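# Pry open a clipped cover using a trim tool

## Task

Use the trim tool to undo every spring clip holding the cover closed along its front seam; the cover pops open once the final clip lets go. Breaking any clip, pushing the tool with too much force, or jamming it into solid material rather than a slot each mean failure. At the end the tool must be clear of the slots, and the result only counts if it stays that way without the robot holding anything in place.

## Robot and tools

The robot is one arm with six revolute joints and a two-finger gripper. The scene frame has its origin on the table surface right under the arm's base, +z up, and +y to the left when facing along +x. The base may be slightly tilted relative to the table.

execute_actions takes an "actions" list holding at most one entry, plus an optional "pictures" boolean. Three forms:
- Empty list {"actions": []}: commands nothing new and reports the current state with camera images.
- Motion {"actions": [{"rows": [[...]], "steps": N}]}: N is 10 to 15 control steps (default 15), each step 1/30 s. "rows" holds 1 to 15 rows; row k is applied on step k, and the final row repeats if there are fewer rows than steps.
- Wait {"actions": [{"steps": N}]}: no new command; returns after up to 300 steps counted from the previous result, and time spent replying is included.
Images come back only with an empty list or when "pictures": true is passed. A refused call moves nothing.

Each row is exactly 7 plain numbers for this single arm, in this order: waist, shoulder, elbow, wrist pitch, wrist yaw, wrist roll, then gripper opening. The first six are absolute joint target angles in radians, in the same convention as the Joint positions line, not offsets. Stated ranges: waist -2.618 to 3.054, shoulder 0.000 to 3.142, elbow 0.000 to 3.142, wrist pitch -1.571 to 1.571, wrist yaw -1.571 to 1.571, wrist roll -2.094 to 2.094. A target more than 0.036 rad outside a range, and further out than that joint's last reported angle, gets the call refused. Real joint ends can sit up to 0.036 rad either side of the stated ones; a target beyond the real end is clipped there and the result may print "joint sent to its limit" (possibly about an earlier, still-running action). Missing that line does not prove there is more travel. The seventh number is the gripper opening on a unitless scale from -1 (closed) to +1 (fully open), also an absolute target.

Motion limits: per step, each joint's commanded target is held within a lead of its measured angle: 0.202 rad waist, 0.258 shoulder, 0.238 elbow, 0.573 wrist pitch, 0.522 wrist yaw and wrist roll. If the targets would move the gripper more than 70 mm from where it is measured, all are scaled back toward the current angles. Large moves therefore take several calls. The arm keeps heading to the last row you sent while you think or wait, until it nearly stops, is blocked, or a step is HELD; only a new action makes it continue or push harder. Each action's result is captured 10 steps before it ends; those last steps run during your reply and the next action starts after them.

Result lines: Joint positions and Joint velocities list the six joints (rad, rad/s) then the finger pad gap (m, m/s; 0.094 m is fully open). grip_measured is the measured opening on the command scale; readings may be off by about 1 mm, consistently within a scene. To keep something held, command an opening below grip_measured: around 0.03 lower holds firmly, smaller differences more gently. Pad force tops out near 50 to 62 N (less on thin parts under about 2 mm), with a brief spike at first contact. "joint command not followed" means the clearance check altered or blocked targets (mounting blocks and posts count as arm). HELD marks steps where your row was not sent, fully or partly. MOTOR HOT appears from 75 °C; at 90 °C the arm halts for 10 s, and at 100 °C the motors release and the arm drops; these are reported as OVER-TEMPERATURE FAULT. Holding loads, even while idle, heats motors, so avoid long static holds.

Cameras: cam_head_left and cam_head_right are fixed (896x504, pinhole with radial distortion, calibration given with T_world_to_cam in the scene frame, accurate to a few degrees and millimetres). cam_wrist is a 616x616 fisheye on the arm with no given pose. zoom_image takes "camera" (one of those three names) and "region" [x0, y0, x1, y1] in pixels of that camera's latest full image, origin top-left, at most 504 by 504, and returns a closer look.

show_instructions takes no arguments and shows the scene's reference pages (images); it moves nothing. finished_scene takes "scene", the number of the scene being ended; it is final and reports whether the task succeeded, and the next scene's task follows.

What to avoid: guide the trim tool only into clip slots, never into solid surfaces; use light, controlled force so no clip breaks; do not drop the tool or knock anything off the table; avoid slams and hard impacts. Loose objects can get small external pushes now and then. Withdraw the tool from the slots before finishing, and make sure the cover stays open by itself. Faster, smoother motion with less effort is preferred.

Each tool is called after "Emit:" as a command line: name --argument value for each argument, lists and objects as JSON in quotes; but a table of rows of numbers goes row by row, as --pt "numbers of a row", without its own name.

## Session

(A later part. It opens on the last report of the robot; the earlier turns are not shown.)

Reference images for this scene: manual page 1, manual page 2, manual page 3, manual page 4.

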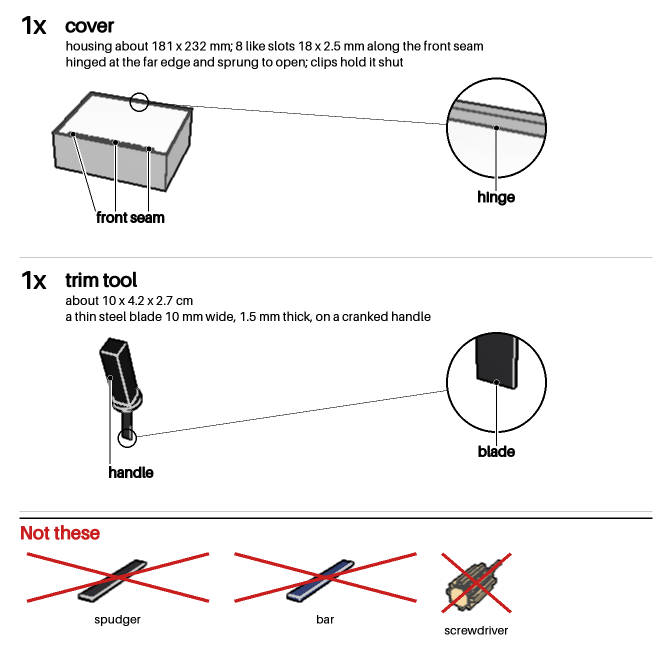

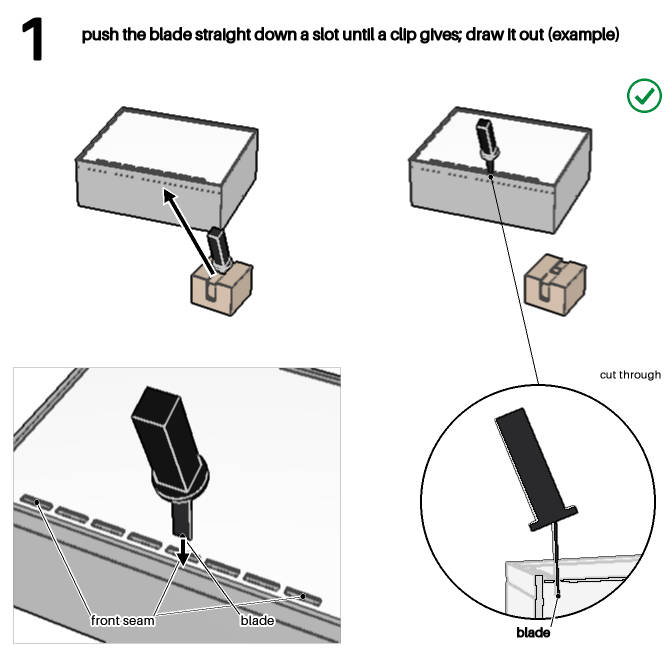

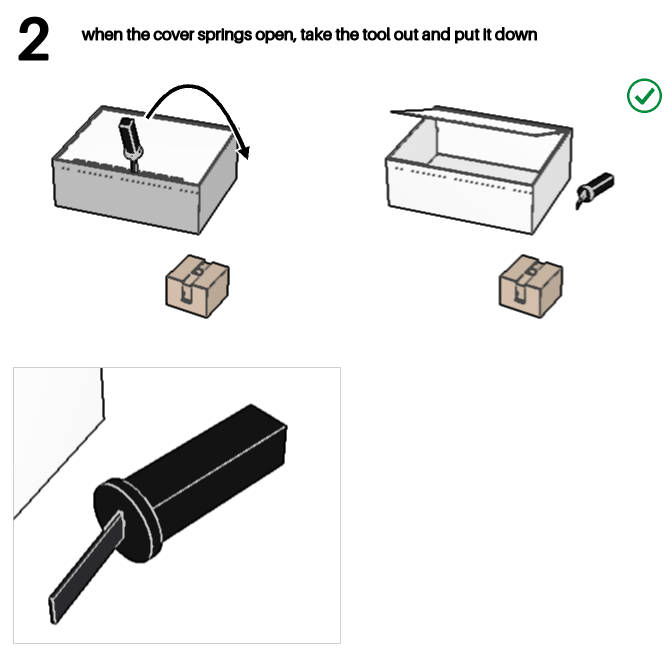

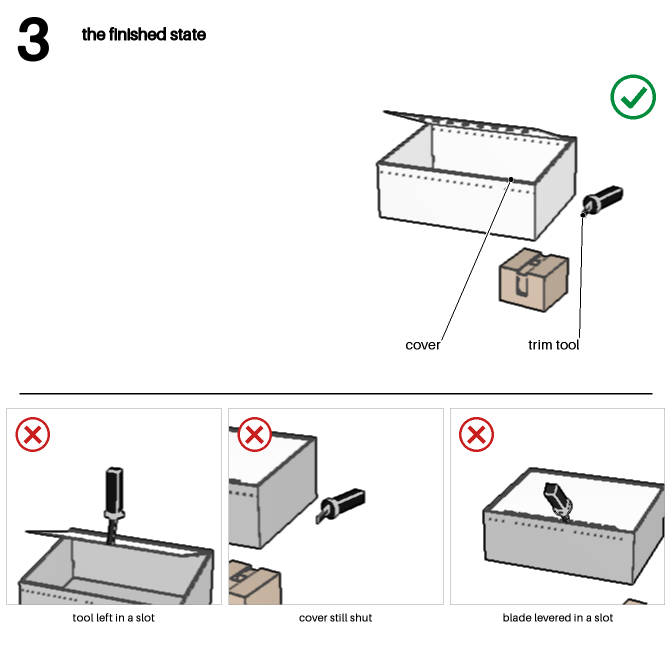

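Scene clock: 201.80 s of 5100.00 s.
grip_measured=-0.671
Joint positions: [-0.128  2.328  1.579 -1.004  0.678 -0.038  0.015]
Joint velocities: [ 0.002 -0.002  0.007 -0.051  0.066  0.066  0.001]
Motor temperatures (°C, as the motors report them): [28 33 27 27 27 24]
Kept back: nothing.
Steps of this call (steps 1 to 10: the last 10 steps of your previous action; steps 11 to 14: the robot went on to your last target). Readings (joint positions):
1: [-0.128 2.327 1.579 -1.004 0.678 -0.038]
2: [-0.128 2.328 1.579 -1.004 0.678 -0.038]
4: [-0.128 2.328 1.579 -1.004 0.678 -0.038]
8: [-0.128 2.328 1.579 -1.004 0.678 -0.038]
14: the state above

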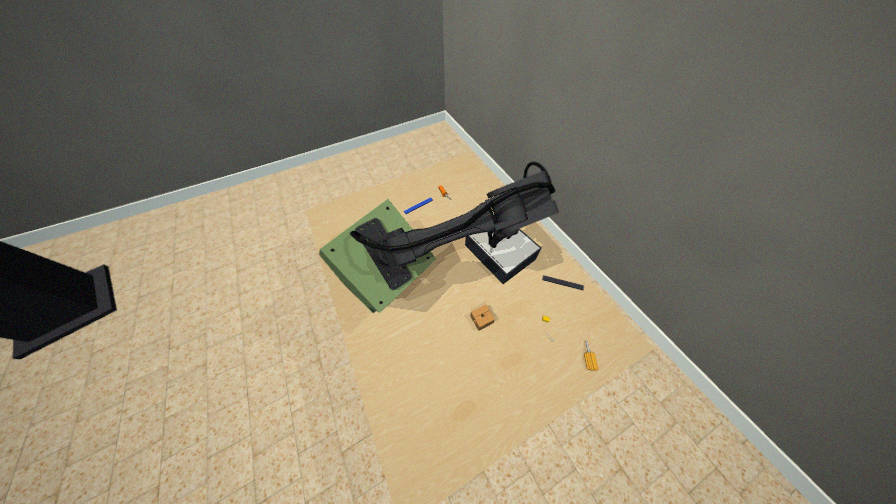

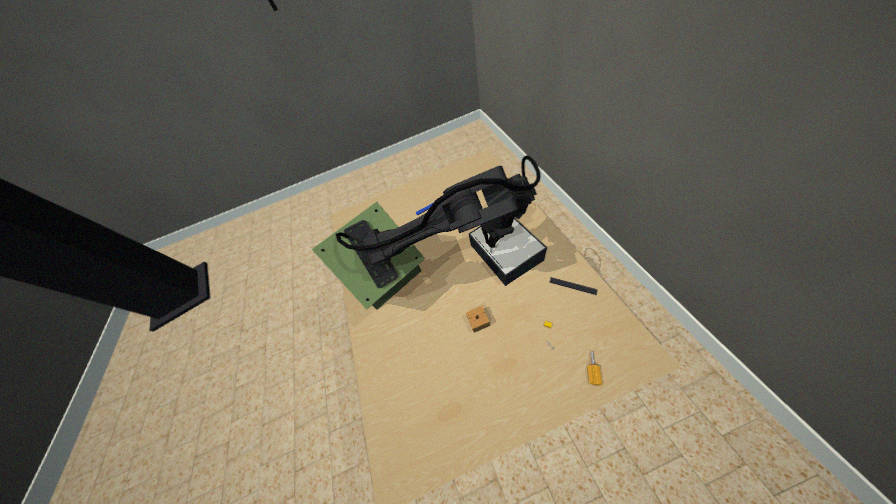

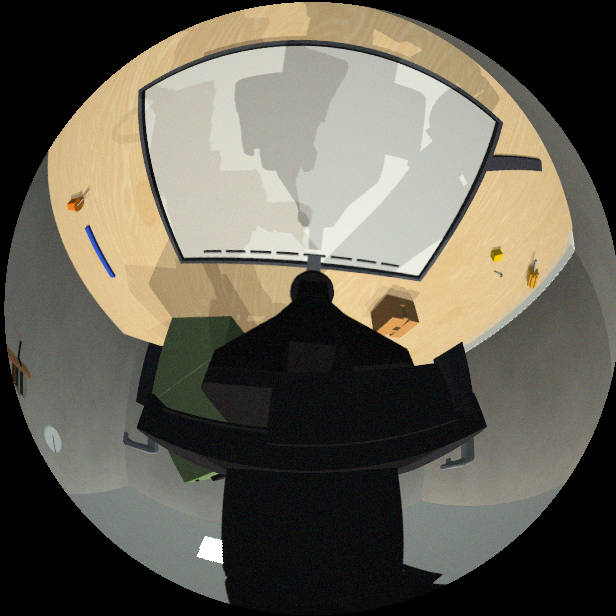

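Emit:
execute_actions --actions '[{"rows":[[-0.141,2.356,1.579,-1.004,0.672,-0.048,-0.715],[-0.143,2.358,1.579,-1.004,0.672,-0.050,-0.715],[-0.118,2.340,1.579,-1.004,0.672,-0.046,-0.715]],"steps":12}]'

Emit:
execute_actions --actions '[{"steps":14}]' --pictures true

Emit:
zoom_image --camera "cam_wrist" --region '[285, 235, 335, 275]'

Scene clock: 203.47 s of 5100.00 s.
grip_measured=-0.671
Joint positions: [-0.131  2.331  1.579 -1.004  0.678 -0.039  0.015]
Joint velocities: [-0.071  0.071  0.007 -0.037 -0.022 -0.037 -0.   ]
Motor temperatures (°C, as the motors report them): [28 33 27 27 27 24]
Steps of this call (steps 1 to 15: the robot went on to your last target; steps 16 to 48: nothing new was sent; steps 49 to 50: the first 2 steps of this action). Readings (joint positions):
49: [-0.129 2.329 1.579 -1.004 0.678 -0.038]
50: the state above

Scene clock: 203.93 s of 5100.00 s.
grip_measured=-0.671
Joint positions: [-0.132  2.332  1.579 -1.004  0.678 -0.039  0.015]
Joint velocities: [-0.002 -0.002 -0.012  0.066 -0.066  0.066 -0.   ]
Motor temperatures (°C, as the motors report them): [28 33 27 27 27 24]
Kept back: nothing.
Steps of this call (steps 1 to 10: the last 10 steps of your previous action; steps 11 to 14: the robot went on to your last target). Readings (joint positions):
1: [-0.132 2.332 1.579 -1.004 0.678 -0.039]
2: [-0.132 2.332 1.579 -1.004 0.678 -0.039]
4: [-0.132 2.332 1.579 -1.004 0.678 -0.039]
8: [-0.132 2.332 1.579 -1.004 0.678 -0.039]
14: the state above

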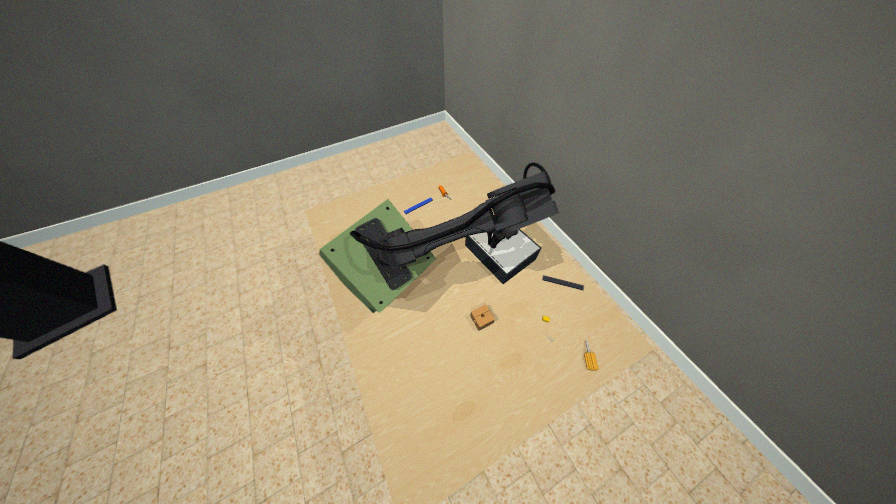

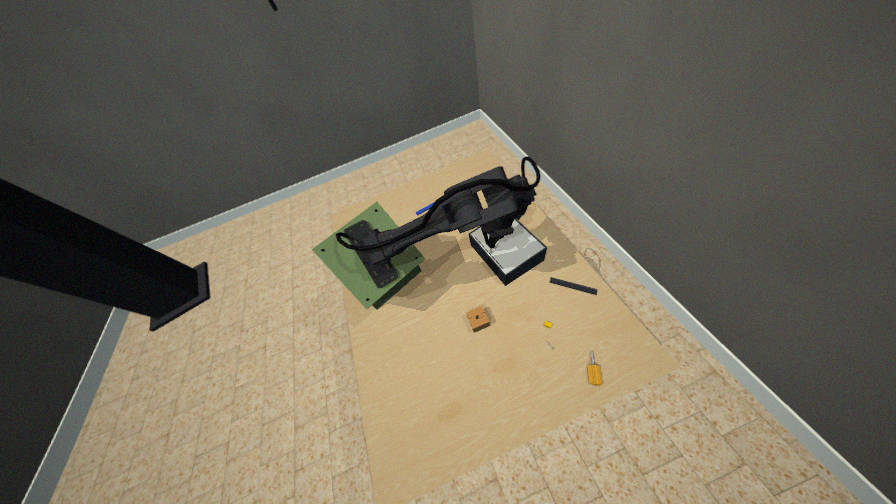

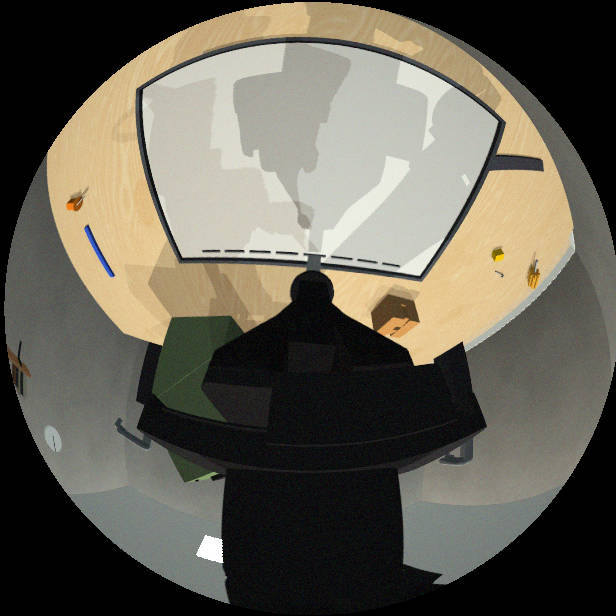

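Region (285, 235, 335, 275) of cam_wrist's 616x616 image, scaled by 10.080, with more detail than that image has; it fills the top 403 rows of this view, and the rest is white.

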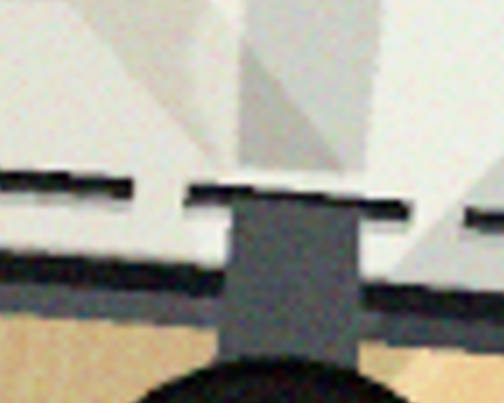

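Emit:
execute_actions --actions '[{"rows":[[-0.145,2.360,1.579,-1.004,0.672,-0.049,-0.715],[-0.147,2.362,1.579,-1.004,0.672,-0.051,-0.715],[-0.122,2.344,1.579,-1.004,0.672,-0.047,-0.715]],"steps":12}]'

Emit:
execute_actions --actions '[{"steps":14}]' --pictures true

Emit:
zoom_image --camera "cam_wrist" --region '[285, 235, 335, 275]'

Scene clock: 204.73 s of 5100.00 s.
grip_measured=-0.671
Joint positions: [-0.135  2.335  1.579 -1.004  0.678 -0.039  0.015]
Joint velocities: [-0.056  0.061 -0.012 -0.037 -0.022 -0.051  0.   ]
Motor temperatures (°C, as the motors report them): [28 33 27 27 27 24]
Steps of this call (steps 1 to 15: the robot went on to your last target; steps 16 to 22: nothing new was sent; steps 23 to 24: the first 2 steps of this action). Readings (joint positions):
23: [-0.133 2.334 1.579 -1.004 0.678 -0.039]
24: the state above

Scene clock: 205.20 s of 5100.00 s.
grip_measured=-0.671
Joint positions: [-0.136  2.337  1.579 -1.004  0.678 -0.039  0.015]
Joint velocities: [ 0.002  0.012  0.002  0.051 -0.051 -0.081 -0.   ]
Motor temperatures (°C, as the motors report them): [28 33 27 27 27 24]
Kept back: nothing.
Steps of this call (steps 1 to 10: the last 10 steps of your previous action; steps 11 to 14: the robot went on to your last target). Readings (joint positions):
1: [-0.136 2.336 1.579 -1.004 0.678 -0.039]
2: [-0.136 2.337 1.579 -1.004 0.678 -0.039]
4: [-0.136 2.337 1.579 -1.004 0.678 -0.039]
8: [-0.136 2.337 1.579 -1.004 0.678 -0.039]
14: the state above

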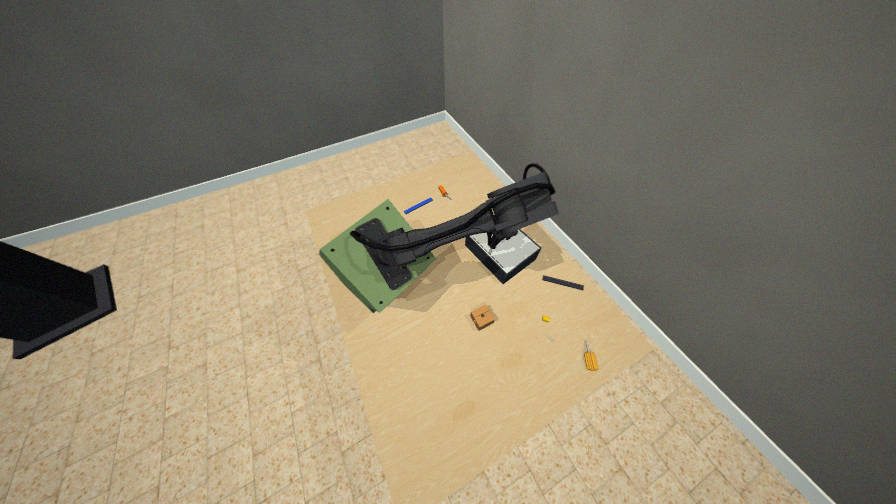

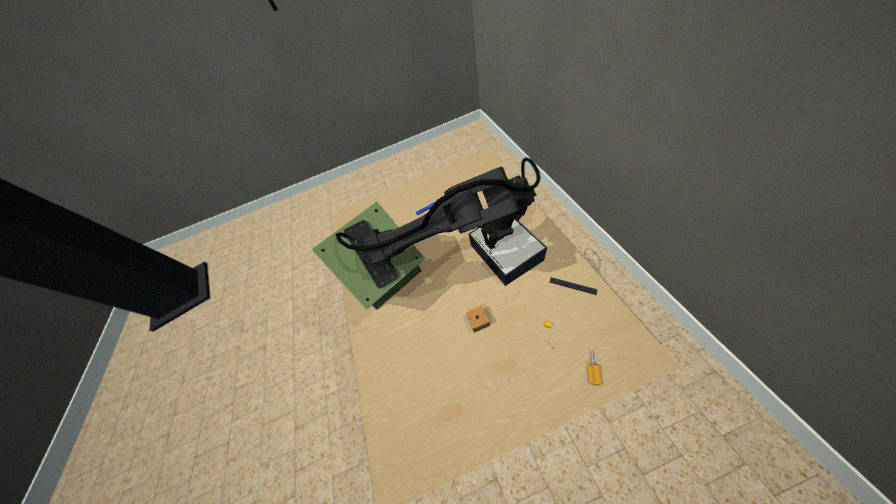

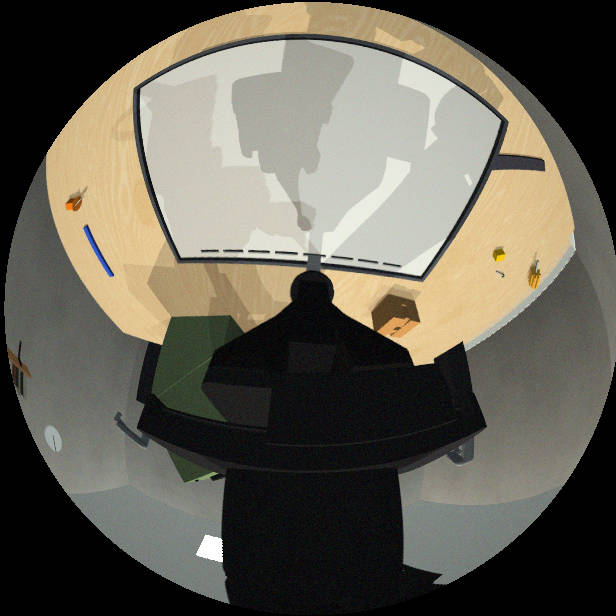

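Region (285, 235, 335, 275) of cam_wrist's 616x616 image, scaled by 10.080, with more detail than that image has; it fills the top 403 rows of this view, and the rest is white.

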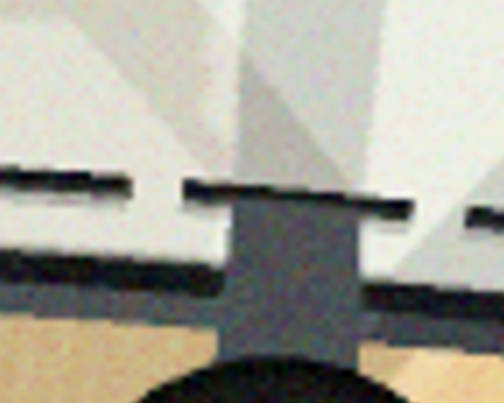

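Emit:
execute_actions --actions '[{"rows":[[-0.149,2.365,1.579,-0.968,0.672,-0.049,-0.715],[-0.151,2.368,1.579,-0.965,0.672,-0.051,-0.715],[-0.126,2.351,1.579,-0.988,0.672,-0.047,-0.715]],"steps":12}]'

Emit:
execute_actions --actions '[{"steps":14}]' --pictures true

Emit:
zoom_image --camera "cam_wrist" --region '[285, 235, 335, 275]'

Scene clock: 205.63 s of 5100.00 s.
grip_measured=-0.671
Joint positions: [-0.139  2.34   1.579 -0.998  0.678 -0.04   0.015]
Joint velocities: [-0.076  0.081 -0.002  0.081 -0.051 -0.007 -0.001]
Motor temperatures (°C, as the motors report them): [28 33 27 27 27 24]
Steps of this call (steps 1 to 11: the robot went on to your last target; steps 12 to 13: the first 2 steps of this action). Readings (joint positions):
12: [-0.137 2.338 1.579 -1.002 0.678 -0.040]
13: the state above

Scene clock: 206.10 s of 5100.00 s.
grip_measured=-0.671
Joint positions: [-0.14   2.342  1.579 -0.998  0.678 -0.04   0.015]
Joint velocities: [ 0.007  0.007  0.012  0.081 -0.081  0.007 -0.001]
Motor temperatures (°C, as the motors report them): [28 33 27 27 27 24]
Kept back: nothing.
Steps of this call (steps 1 to 10: the last 10 steps of your previous action; steps 11 to 14: the robot went on to your last target). Readings (joint positions):
1: [-0.139 2.340 1.579 -0.998 0.678 -0.040]
2: [-0.140 2.342 1.579 -0.998 0.678 -0.040]
4: [-0.140 2.342 1.579 -0.998 0.678 -0.040]
8: [-0.140 2.342 1.579 -0.998 0.678 -0.040]
14: the state above

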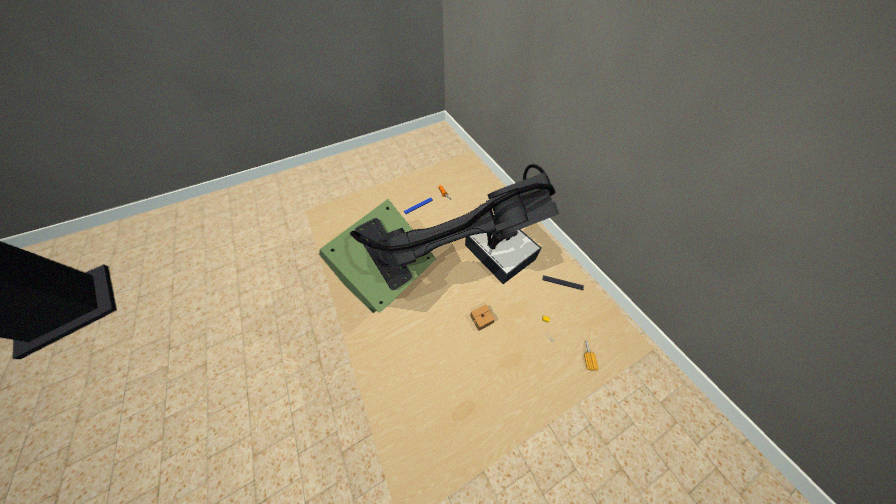

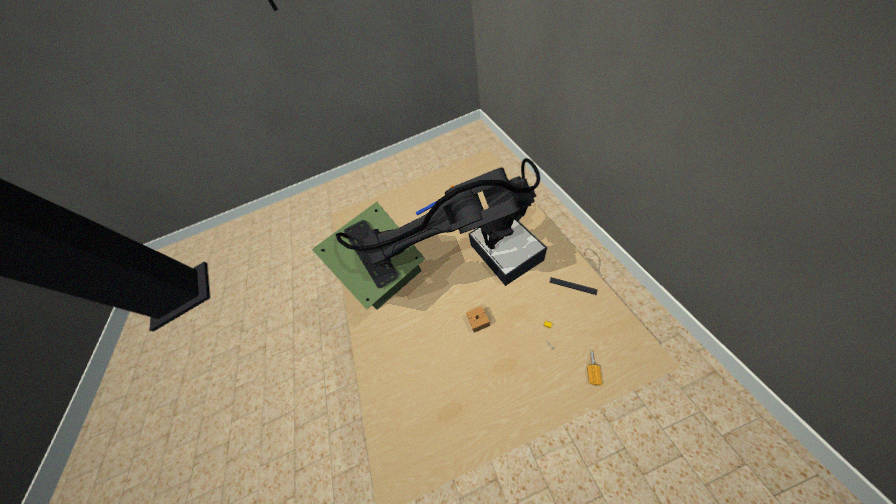

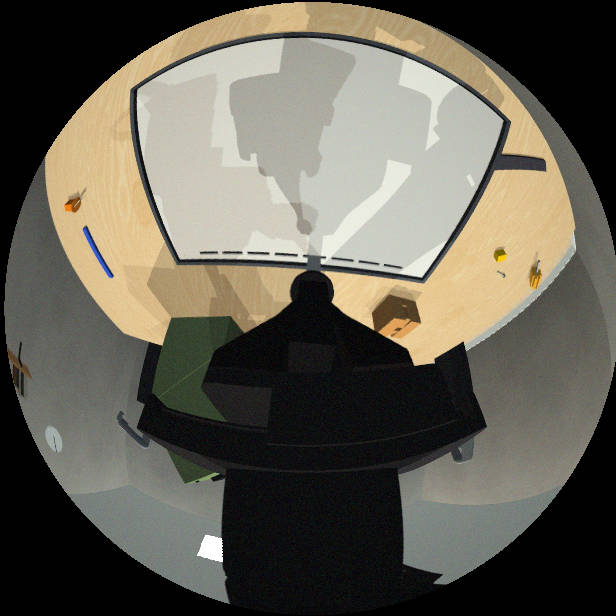

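Region (285, 235, 335, 275) of cam_wrist's 616x616 image, scaled by 10.080, with more detail than that image has; it fills the top 403 rows of this view, and the rest is white.

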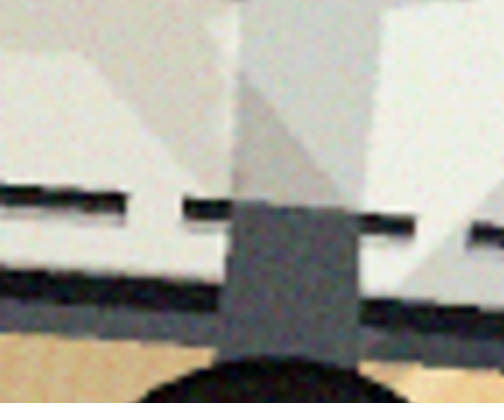

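Emit:
execute_actions --actions '[{"rows":[[-0.153,2.370,1.579,-0.962,0.672,-0.050,-0.715],[-0.155,2.374,1.579,-0.958,0.672,-0.052,-0.715],[-0.157,2.378,1.579,-0.954,0.672,-0.054,-0.715],[-0.136,2.360,1.579,-0.978,0.672,-0.048,-0.715]],"steps":12}]'

Emit:
execute_actions --actions '[{"steps":14}]' --pictures true

Emit:
zoom_image --camera "cam_wrist" --region '[285, 235, 335, 275]'

Scene clock: 206.83 s of 5100.00 s.
grip_measured=-0.671
Joint positions: [-0.143  2.345  1.579 -0.995  0.678 -0.041  0.015]
Joint velocities: [-0.071  0.071 -0.017  0.139 -0.007  0.022 -0.   ]
Motor temperatures (°C, as the motors report them): [28 33 27 27 27 24]
Steps of this call (steps 1 to 15: the robot went on to your last target; steps 16 to 20: nothing new was sent; steps 21 to 22: the first 2 steps of this action). Readings (joint positions):
21: [-0.141 2.343 1.579 -0.997 0.678 -0.040]
22: the state above

Scene clock: 207.30 s of 5100.00 s.
grip_measured=-0.671
Joint positions: [-0.148  2.352  1.579 -0.984  0.678 -0.042  0.015]
Joint velocities: [ 0.012 -0.007 -0.002 -0.007 -0.081 -0.022 -0.   ]
Motor temperatures (°C, as the motors report them): [28 33 27 27 27 24]
Kept back: nothing.
Steps of this call (steps 1 to 10: the last 10 steps of your previous action; steps 11 to 14: the robot went on to your last target). Readings (joint positions):
1: [-0.146 2.348 1.579 -0.990 0.678 -0.042]
2: [-0.148 2.351 1.579 -0.987 0.678 -0.042]
4: [-0.148 2.352 1.579 -0.984 0.678 -0.042]
8: [-0.148 2.352 1.579 -0.984 0.678 -0.042]
14: the state above

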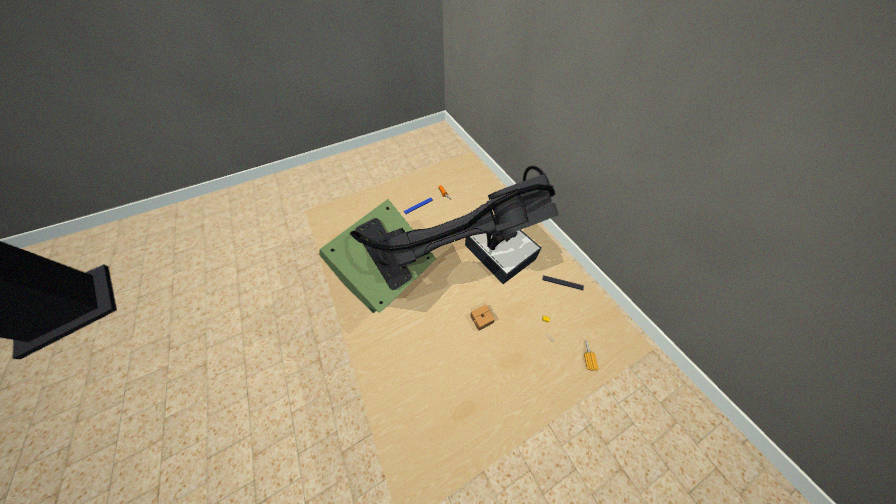

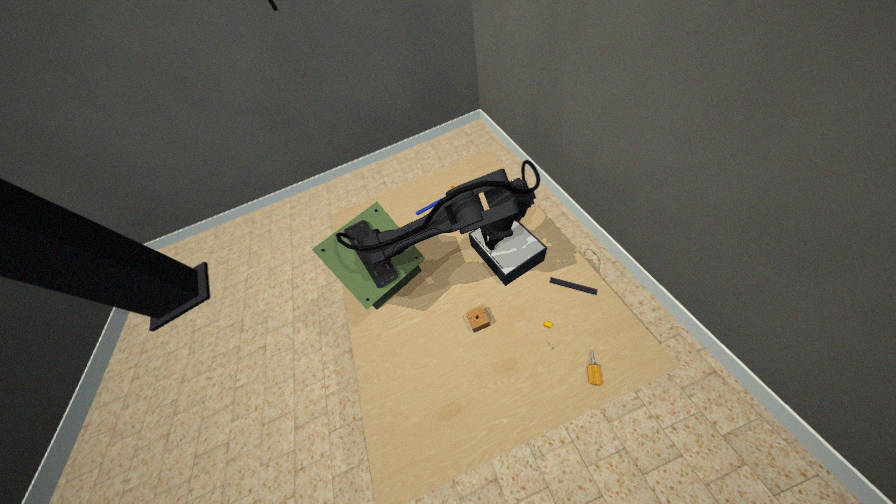

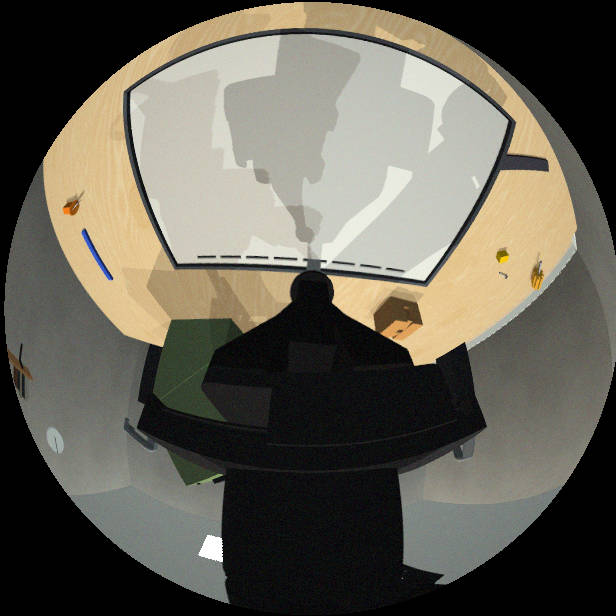

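Region (285, 235, 335, 275) of cam_wrist's 616x616 image, scaled by 10.080, with more detail than that image has; it fills the top 403 rows of this view, and the rest is white.

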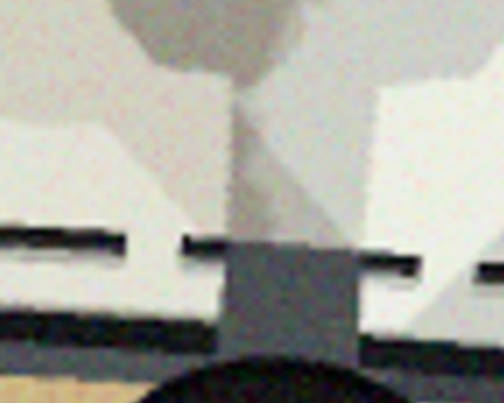

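Emit:
execute_actions --actions '[{"rows":[[-0.161,2.380,1.579,-0.952,0.672,-0.052,-0.715],[-0.164,2.385,1.579,-0.949,0.672,-0.054,-0.715],[-0.167,2.390,1.579,-0.946,0.672,-0.056,-0.715],[-0.170,2.393,1.579,-0.944,0.672,-0.056,-0.715],[-0.141,2.367,1.579,-0.972,0.672,-0.050,-0.715]],"steps":13}]'

Emit:
execute_actions --actions '[{"steps":14}]' --pictures true

Emit:
zoom_image --camera "cam_wrist" --region '[285, 235, 335, 275]'

Scene clock: 207.83 s of 5100.00 s.
grip_measured=-0.671
Joint positions: [-0.152  2.356  1.579 -0.981  0.678 -0.044  0.015]
Joint velocities: [-0.007 -0.022 -0.002 -0.051 -0.007  0.007 -0.   ]
Motor temperatures (°C, as the motors report them): [28 33 27 27 27 24]
Steps of this call (steps 1 to 13: the robot went on to your last target; steps 14 to 16: the first 3 steps of this action). Readings (joint positions):
14: [-0.149 2.353 1.579 -0.984 0.678 -0.042]
15: [-0.151 2.355 1.579 -0.982 0.678 -0.043]
16: the state above

Scene clock: 208.30 s of 5100.00 s.
grip_measured=-0.671
Joint positions: [-0.151  2.356  1.579 -0.98   0.678 -0.045  0.015]
Joint velocities: [-0.002  0.002  0.007  0.007  0.007  0.037 -0.   ]
Motor temperatures (°C, as the motors report them): [28 33 27 27 27 24]
Kept back: nothing.
Steps of this call (steps 1 to 10: the last 10 steps of your previous action; steps 11 to 14: the robot went on to your last target). Readings (joint positions):
1: [-0.152 2.356 1.579 -0.980 0.678 -0.045]
2: [-0.151 2.356 1.579 -0.980 0.678 -0.045]
4: [-0.151 2.356 1.579 -0.980 0.678 -0.045]
8: [-0.151 2.356 1.579 -0.980 0.678 -0.045]
14: the state above

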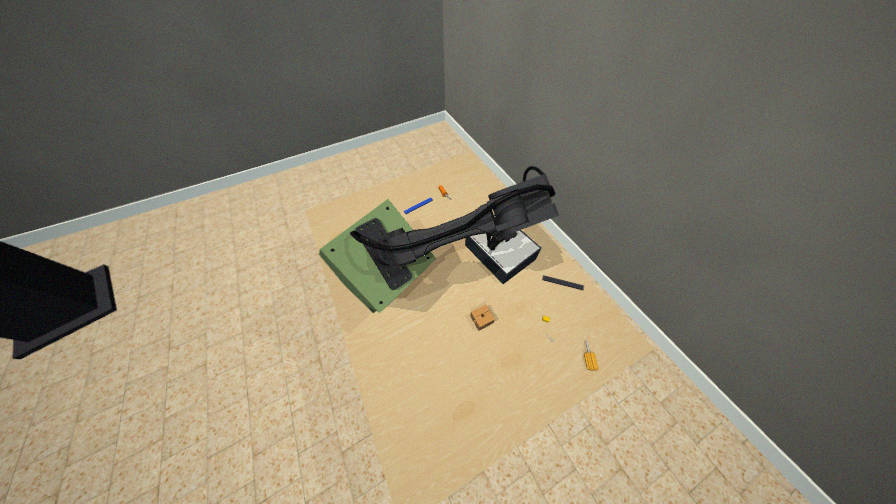

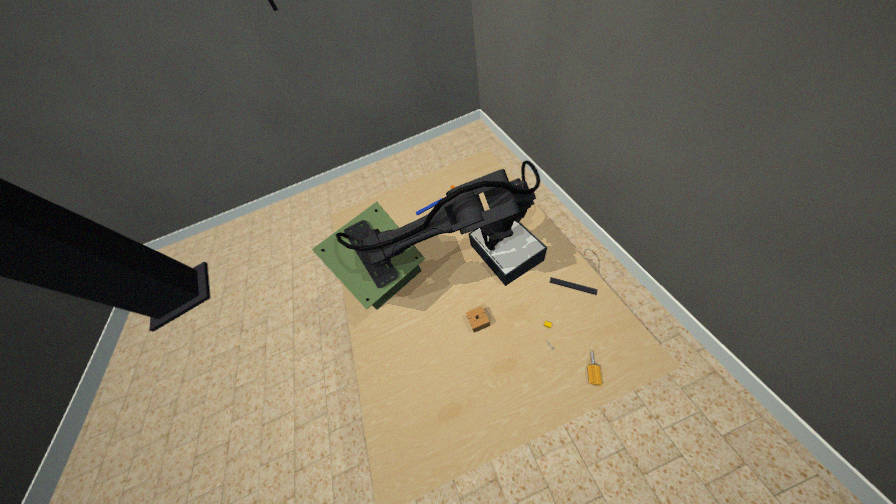

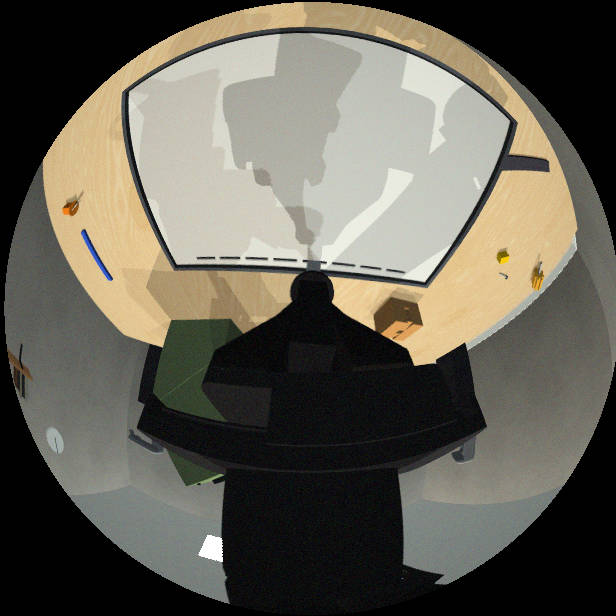

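Region (285, 235, 335, 275) of cam_wrist's 616x616 image, scaled by 10.080, with more detail than that image has; it fills the top 403 rows of this view, and the rest is white.

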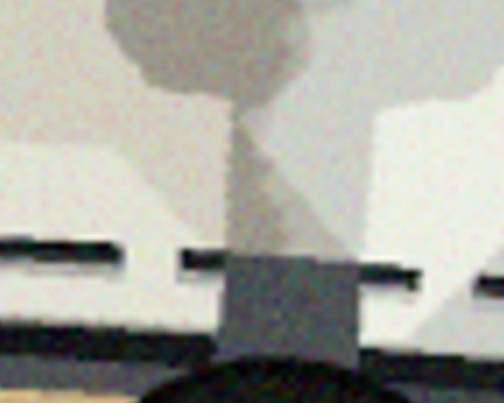

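Emit:
execute_actions --actions '[{"rows":[[-0.142,2.352,1.579,-0.990,0.672,-0.053,-0.715],[-0.132,2.346,1.579,-0.998,0.672,-0.050,-0.715],[-0.127,2.341,1.579,-1.004,0.672,-0.047,-0.715],[-0.124,2.336,1.579,-1.010,0.672,-0.044,-0.715],[-0.121,2.332,1.579,-1.015,0.672,-0.041,-0.715],[-0.118,2.328,1.579,-1.020,0.672,-0.038,-0.715],[-0.115,2.324,1.579,-1.025,0.672,-0.035,-0.715],[-0.112,2.320,1.579,-1.030,0.672,-0.033,-0.715],[-0.109,2.316,1.579,-1.035,0.672,-0.031,-0.715],[-0.107,2.313,1.579,-1.040,0.672,-0.029,-0.715]],"steps":15}]'

Emit:
execute_actions --actions '[{"steps":18}]'

Scene clock: 209.07 s of 5100.00 s.
grip_measured=-0.671
Joint positions: [-0.149  2.356  1.579 -0.982  0.681 -0.045  0.015]
Joint velocities: [ 0.007 -0.012 -0.017  0.037  0.022 -0.051 -0.   ]
Motor temperatures (°C, as the motors report them): [28 33 27 27 27 24]
Steps of this call (steps 1 to 15: the robot went on to your last target; steps 16 to 18: nothing new was sent; steps 19 to 23: the first 5 steps of this action). Readings (joint positions):
19: [-0.151 2.356 1.579 -0.981 0.678 -0.045]
20: [-0.150 2.356 1.579 -0.981 0.678 -0.045]
22: [-0.149 2.356 1.579 -0.982 0.680 -0.045]
23: the state above

Scene clock: 209.67 s of 5100.00 s.
grip_measured=-0.671
Joint positions: [-0.125  2.328  1.579 -1.023  0.681 -0.038  0.015]
Joint velocities: [-0.007  0.007 -0.007 -0.051 -0.081  0.022 -0.001]
Motor temperatures (°C, as the motors report them): [28 33 27 27 27 24]
Kept back: nothing.
Steps of this call (steps 1 to 10: the last 10 steps of your previous action; steps 11 to 18: the robot went on to your last target). Readings (joint positions):
1: [-0.149 2.356 1.579 -0.982 0.681 -0.045]
2: [-0.148 2.355 1.579 -0.982 0.681 -0.044]
4: [-0.146 2.351 1.579 -0.987 0.681 -0.043]
8: [-0.131 2.333 1.579 -1.010 0.681 -0.040]
18: the state above

Emit:
execute_actions --actions '[{"rows":[[-0.092,2.326,1.579,-1.023,0.670,-0.017,-0.715],[-0.087,2.330,1.579,-1.023,0.670,-0.007,-0.715],[-0.082,2.338,1.550,-1.023,0.670,0.003,-0.715],[-0.078,2.347,1.548,-0.988,0.670,0.012,-0.715],[-0.075,2.354,1.546,-0.990,0.670,0.021,-0.715],[-0.072,2.359,1.545,-0.997,0.670,0.030,-0.715],[-0.070,2.361,1.544,-0.998,0.670,0.037,-0.715],[-0.068,2.363,1.543,-0.998,0.670,0.043,-0.715],[-0.067,2.363,1.542,-0.998,0.670,0.048,-0.715]],"steps":15}]'

Emit:
execute_actions --actions '[{"steps":20}]' --pictures true

Emit:
zoom_image --camera "cam_wrist" --region '[285, 235, 335, 275]'

Scene clock: 211.23 s of 5100.00 s.
grip_measured=-0.671
Joint positions: [-0.11   2.329  1.579 -1.02   0.681 -0.015  0.015]
Joint velocities: [ 0.144  0.027 -0.022  0.095 -0.007  0.212 -0.001]
Motor temperatures (°C, as the motors report them): [28 33 27 27 27 24]
Steps of this call (steps 1 to 15: the robot went on to your last target; steps 16 to 42: nothing new was sent; steps 43 to 47: the first 5 steps of this action). Readings (joint positions):
43: [-0.124 2.328 1.579 -1.025 0.681 -0.036]
44: [-0.122 2.328 1.579 -1.025 0.681 -0.032]
46: [-0.115 2.328 1.579 -1.023 0.681 -0.021]
47: the state above

Scene clock: 211.90 s of 5100.00 s.
grip_measured=-0.671
Joint positions: [-0.084  2.351  1.562 -1.014  0.679  0.038  0.015]
Joint velocities: [-0.012 -0.002 -0.012 -0.022  0.066 -0.007 -0.001]
Motor temperatures (°C, as the motors report them): [28 33 27 27 27 24]
Kept back: nothing.
Steps of this call (steps 1 to 10: the last 10 steps of your previous action; steps 11 to 20: the robot went on to your last target). Readings (joint positions):
1: [-0.104 2.331 1.579 -1.018 0.681 -0.008]
2: [-0.099 2.334 1.579 -1.017 0.681 -0.001]
4: [-0.090 2.341 1.576 -1.015 0.681 0.012]
8: [-0.084 2.350 1.563 -1.014 0.679 0.028]
20: the state above

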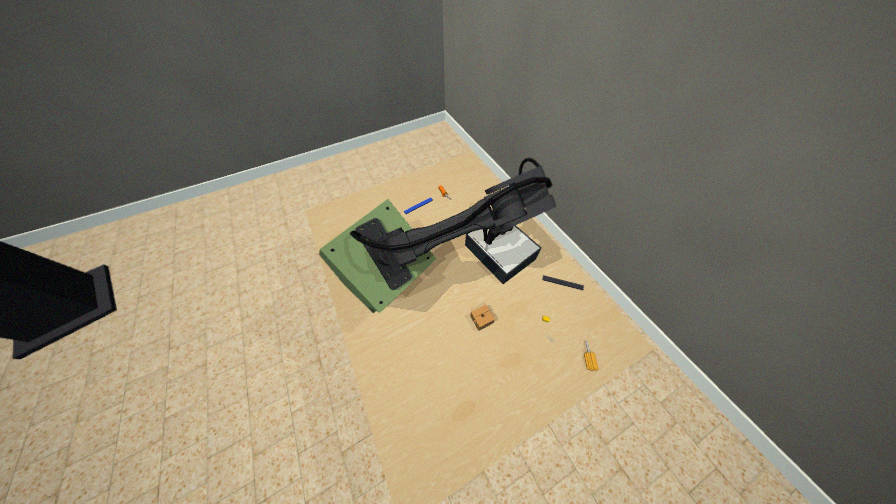

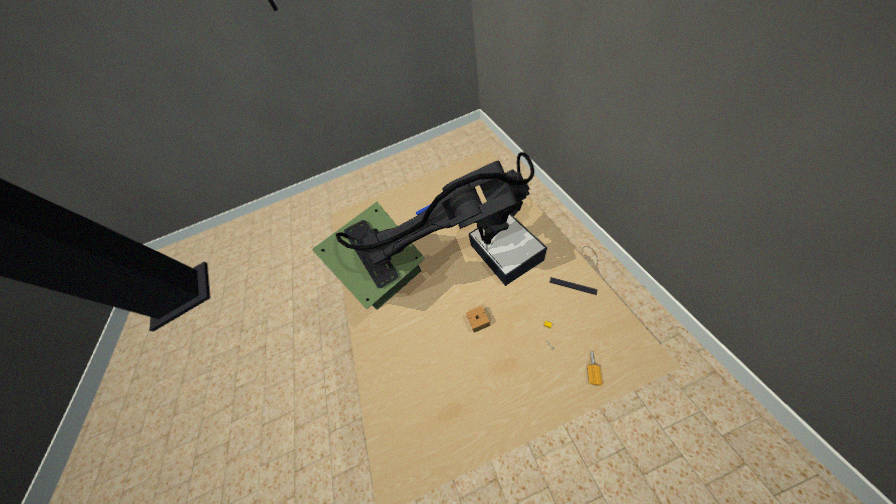

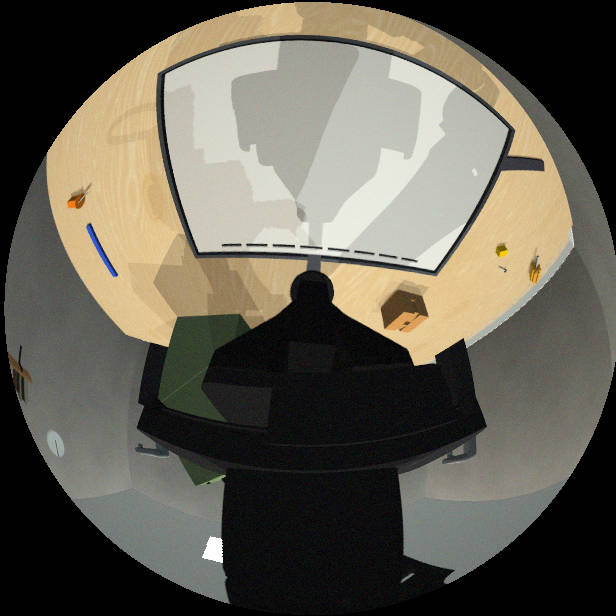

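Region (285, 235, 335, 275) of cam_wrist's 616x616 image, scaled by 10.080, with more detail than that image has; it fills the top 403 rows of this view, and the rest is white.

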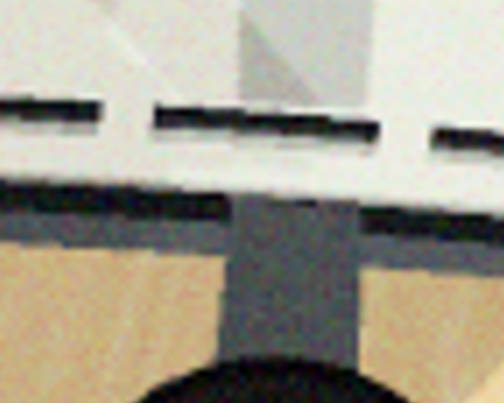

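Emit:
execute_actions --actions '[{"rows":[[-0.049,2.351,1.570,-0.978,0.672,0.048,-0.715],[-0.047,2.351,1.570,-0.994,0.672,0.052,-0.715],[-0.045,2.351,1.570,-0.996,0.672,0.054,-0.715],[-0.043,2.351,1.570,-0.996,0.672,0.054,-0.715],[-0.064,2.351,1.570,-0.996,0.672,0.054,-0.715]],"steps":13}]'

Emit:
execute_actions --actions '[{"steps":16}]' --pictures true

Emit:
zoom_image --camera "cam_wrist" --region '[285, 235, 335, 275]'

Scene clock: 212.73 s of 5100.00 s.
grip_measured=-0.671
Joint positions: [-0.078  2.351  1.562 -1.011  0.679  0.041  0.015]
Joint velocities: [ 0.076 -0.002  0.007 -0.051 -0.037 -0.051  0.001]
Motor temperatures (°C, as the motors report them): [28 33 27 27 27 24]
Steps of this call (steps 1 to 15: the robot went on to your last target; steps 16 to 22: nothing new was sent; steps 23 to 25: the first 3 steps of this action). Readings (joint positions):
23: [-0.083 2.351 1.562 -1.013 0.679 0.039]
24: [-0.081 2.351 1.562 -1.011 0.679 0.040]
25: the state above

Scene clock: 213.27 s of 5100.00 s.
grip_measured=-0.671
Joint positions: [-0.072  2.351  1.562 -1.011  0.679  0.045  0.015]
Joint velocities: [ 0.002 -0.012  0.012  0.095 -0.007 -0.051  0.001]
Motor temperatures (°C, as the motors report them): [28 33 27 27 27 24]
Kept back: nothing.
Steps of this call (steps 1 to 10: the last 10 steps of your previous action; steps 11 to 15: the robot went on to your last target; step 16: nothing new was sent). Readings (joint positions):
1: [-0.075 2.351 1.562 -1.011 0.679 0.041]
2: [-0.073 2.351 1.562 -1.011 0.679 0.042]
4: [-0.072 2.351 1.562 -1.011 0.679 0.043]
8: [-0.072 2.351 1.562 -1.011 0.679 0.044]
16: the state above
The arm was judged still, so your last target was given up. Only a new action makes it travel on or press farther. Fingers that are still opening or closing keep moving.

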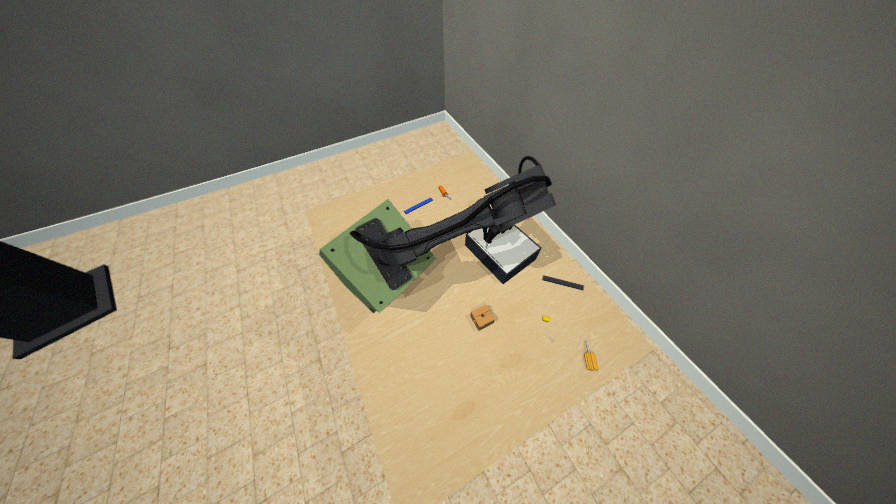

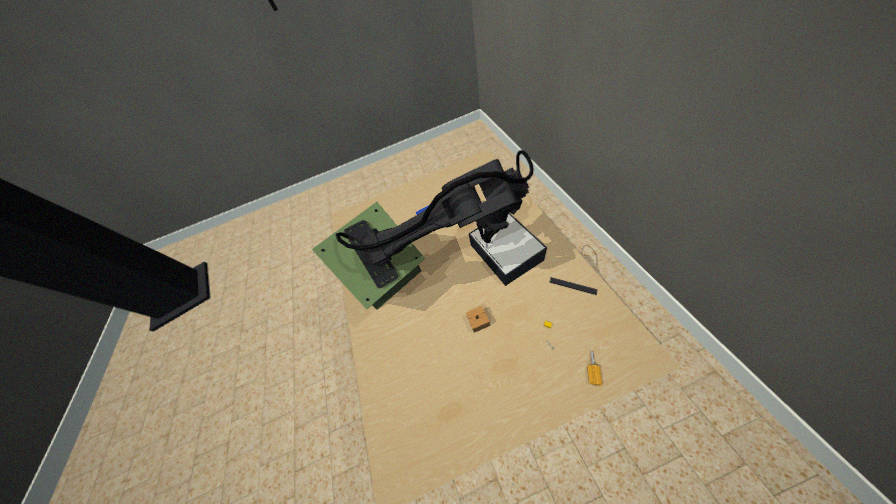

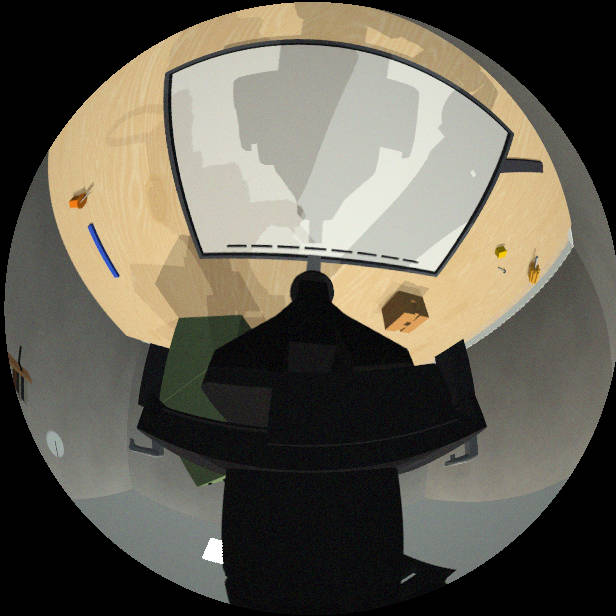

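Region (285, 235, 335, 275) of cam_wrist's 616x616 image, scaled by 10.080, with more detail than that image has; it fills the top 403 rows of this view, and the rest is white.

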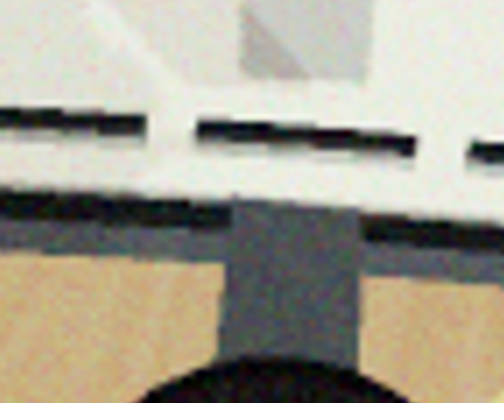

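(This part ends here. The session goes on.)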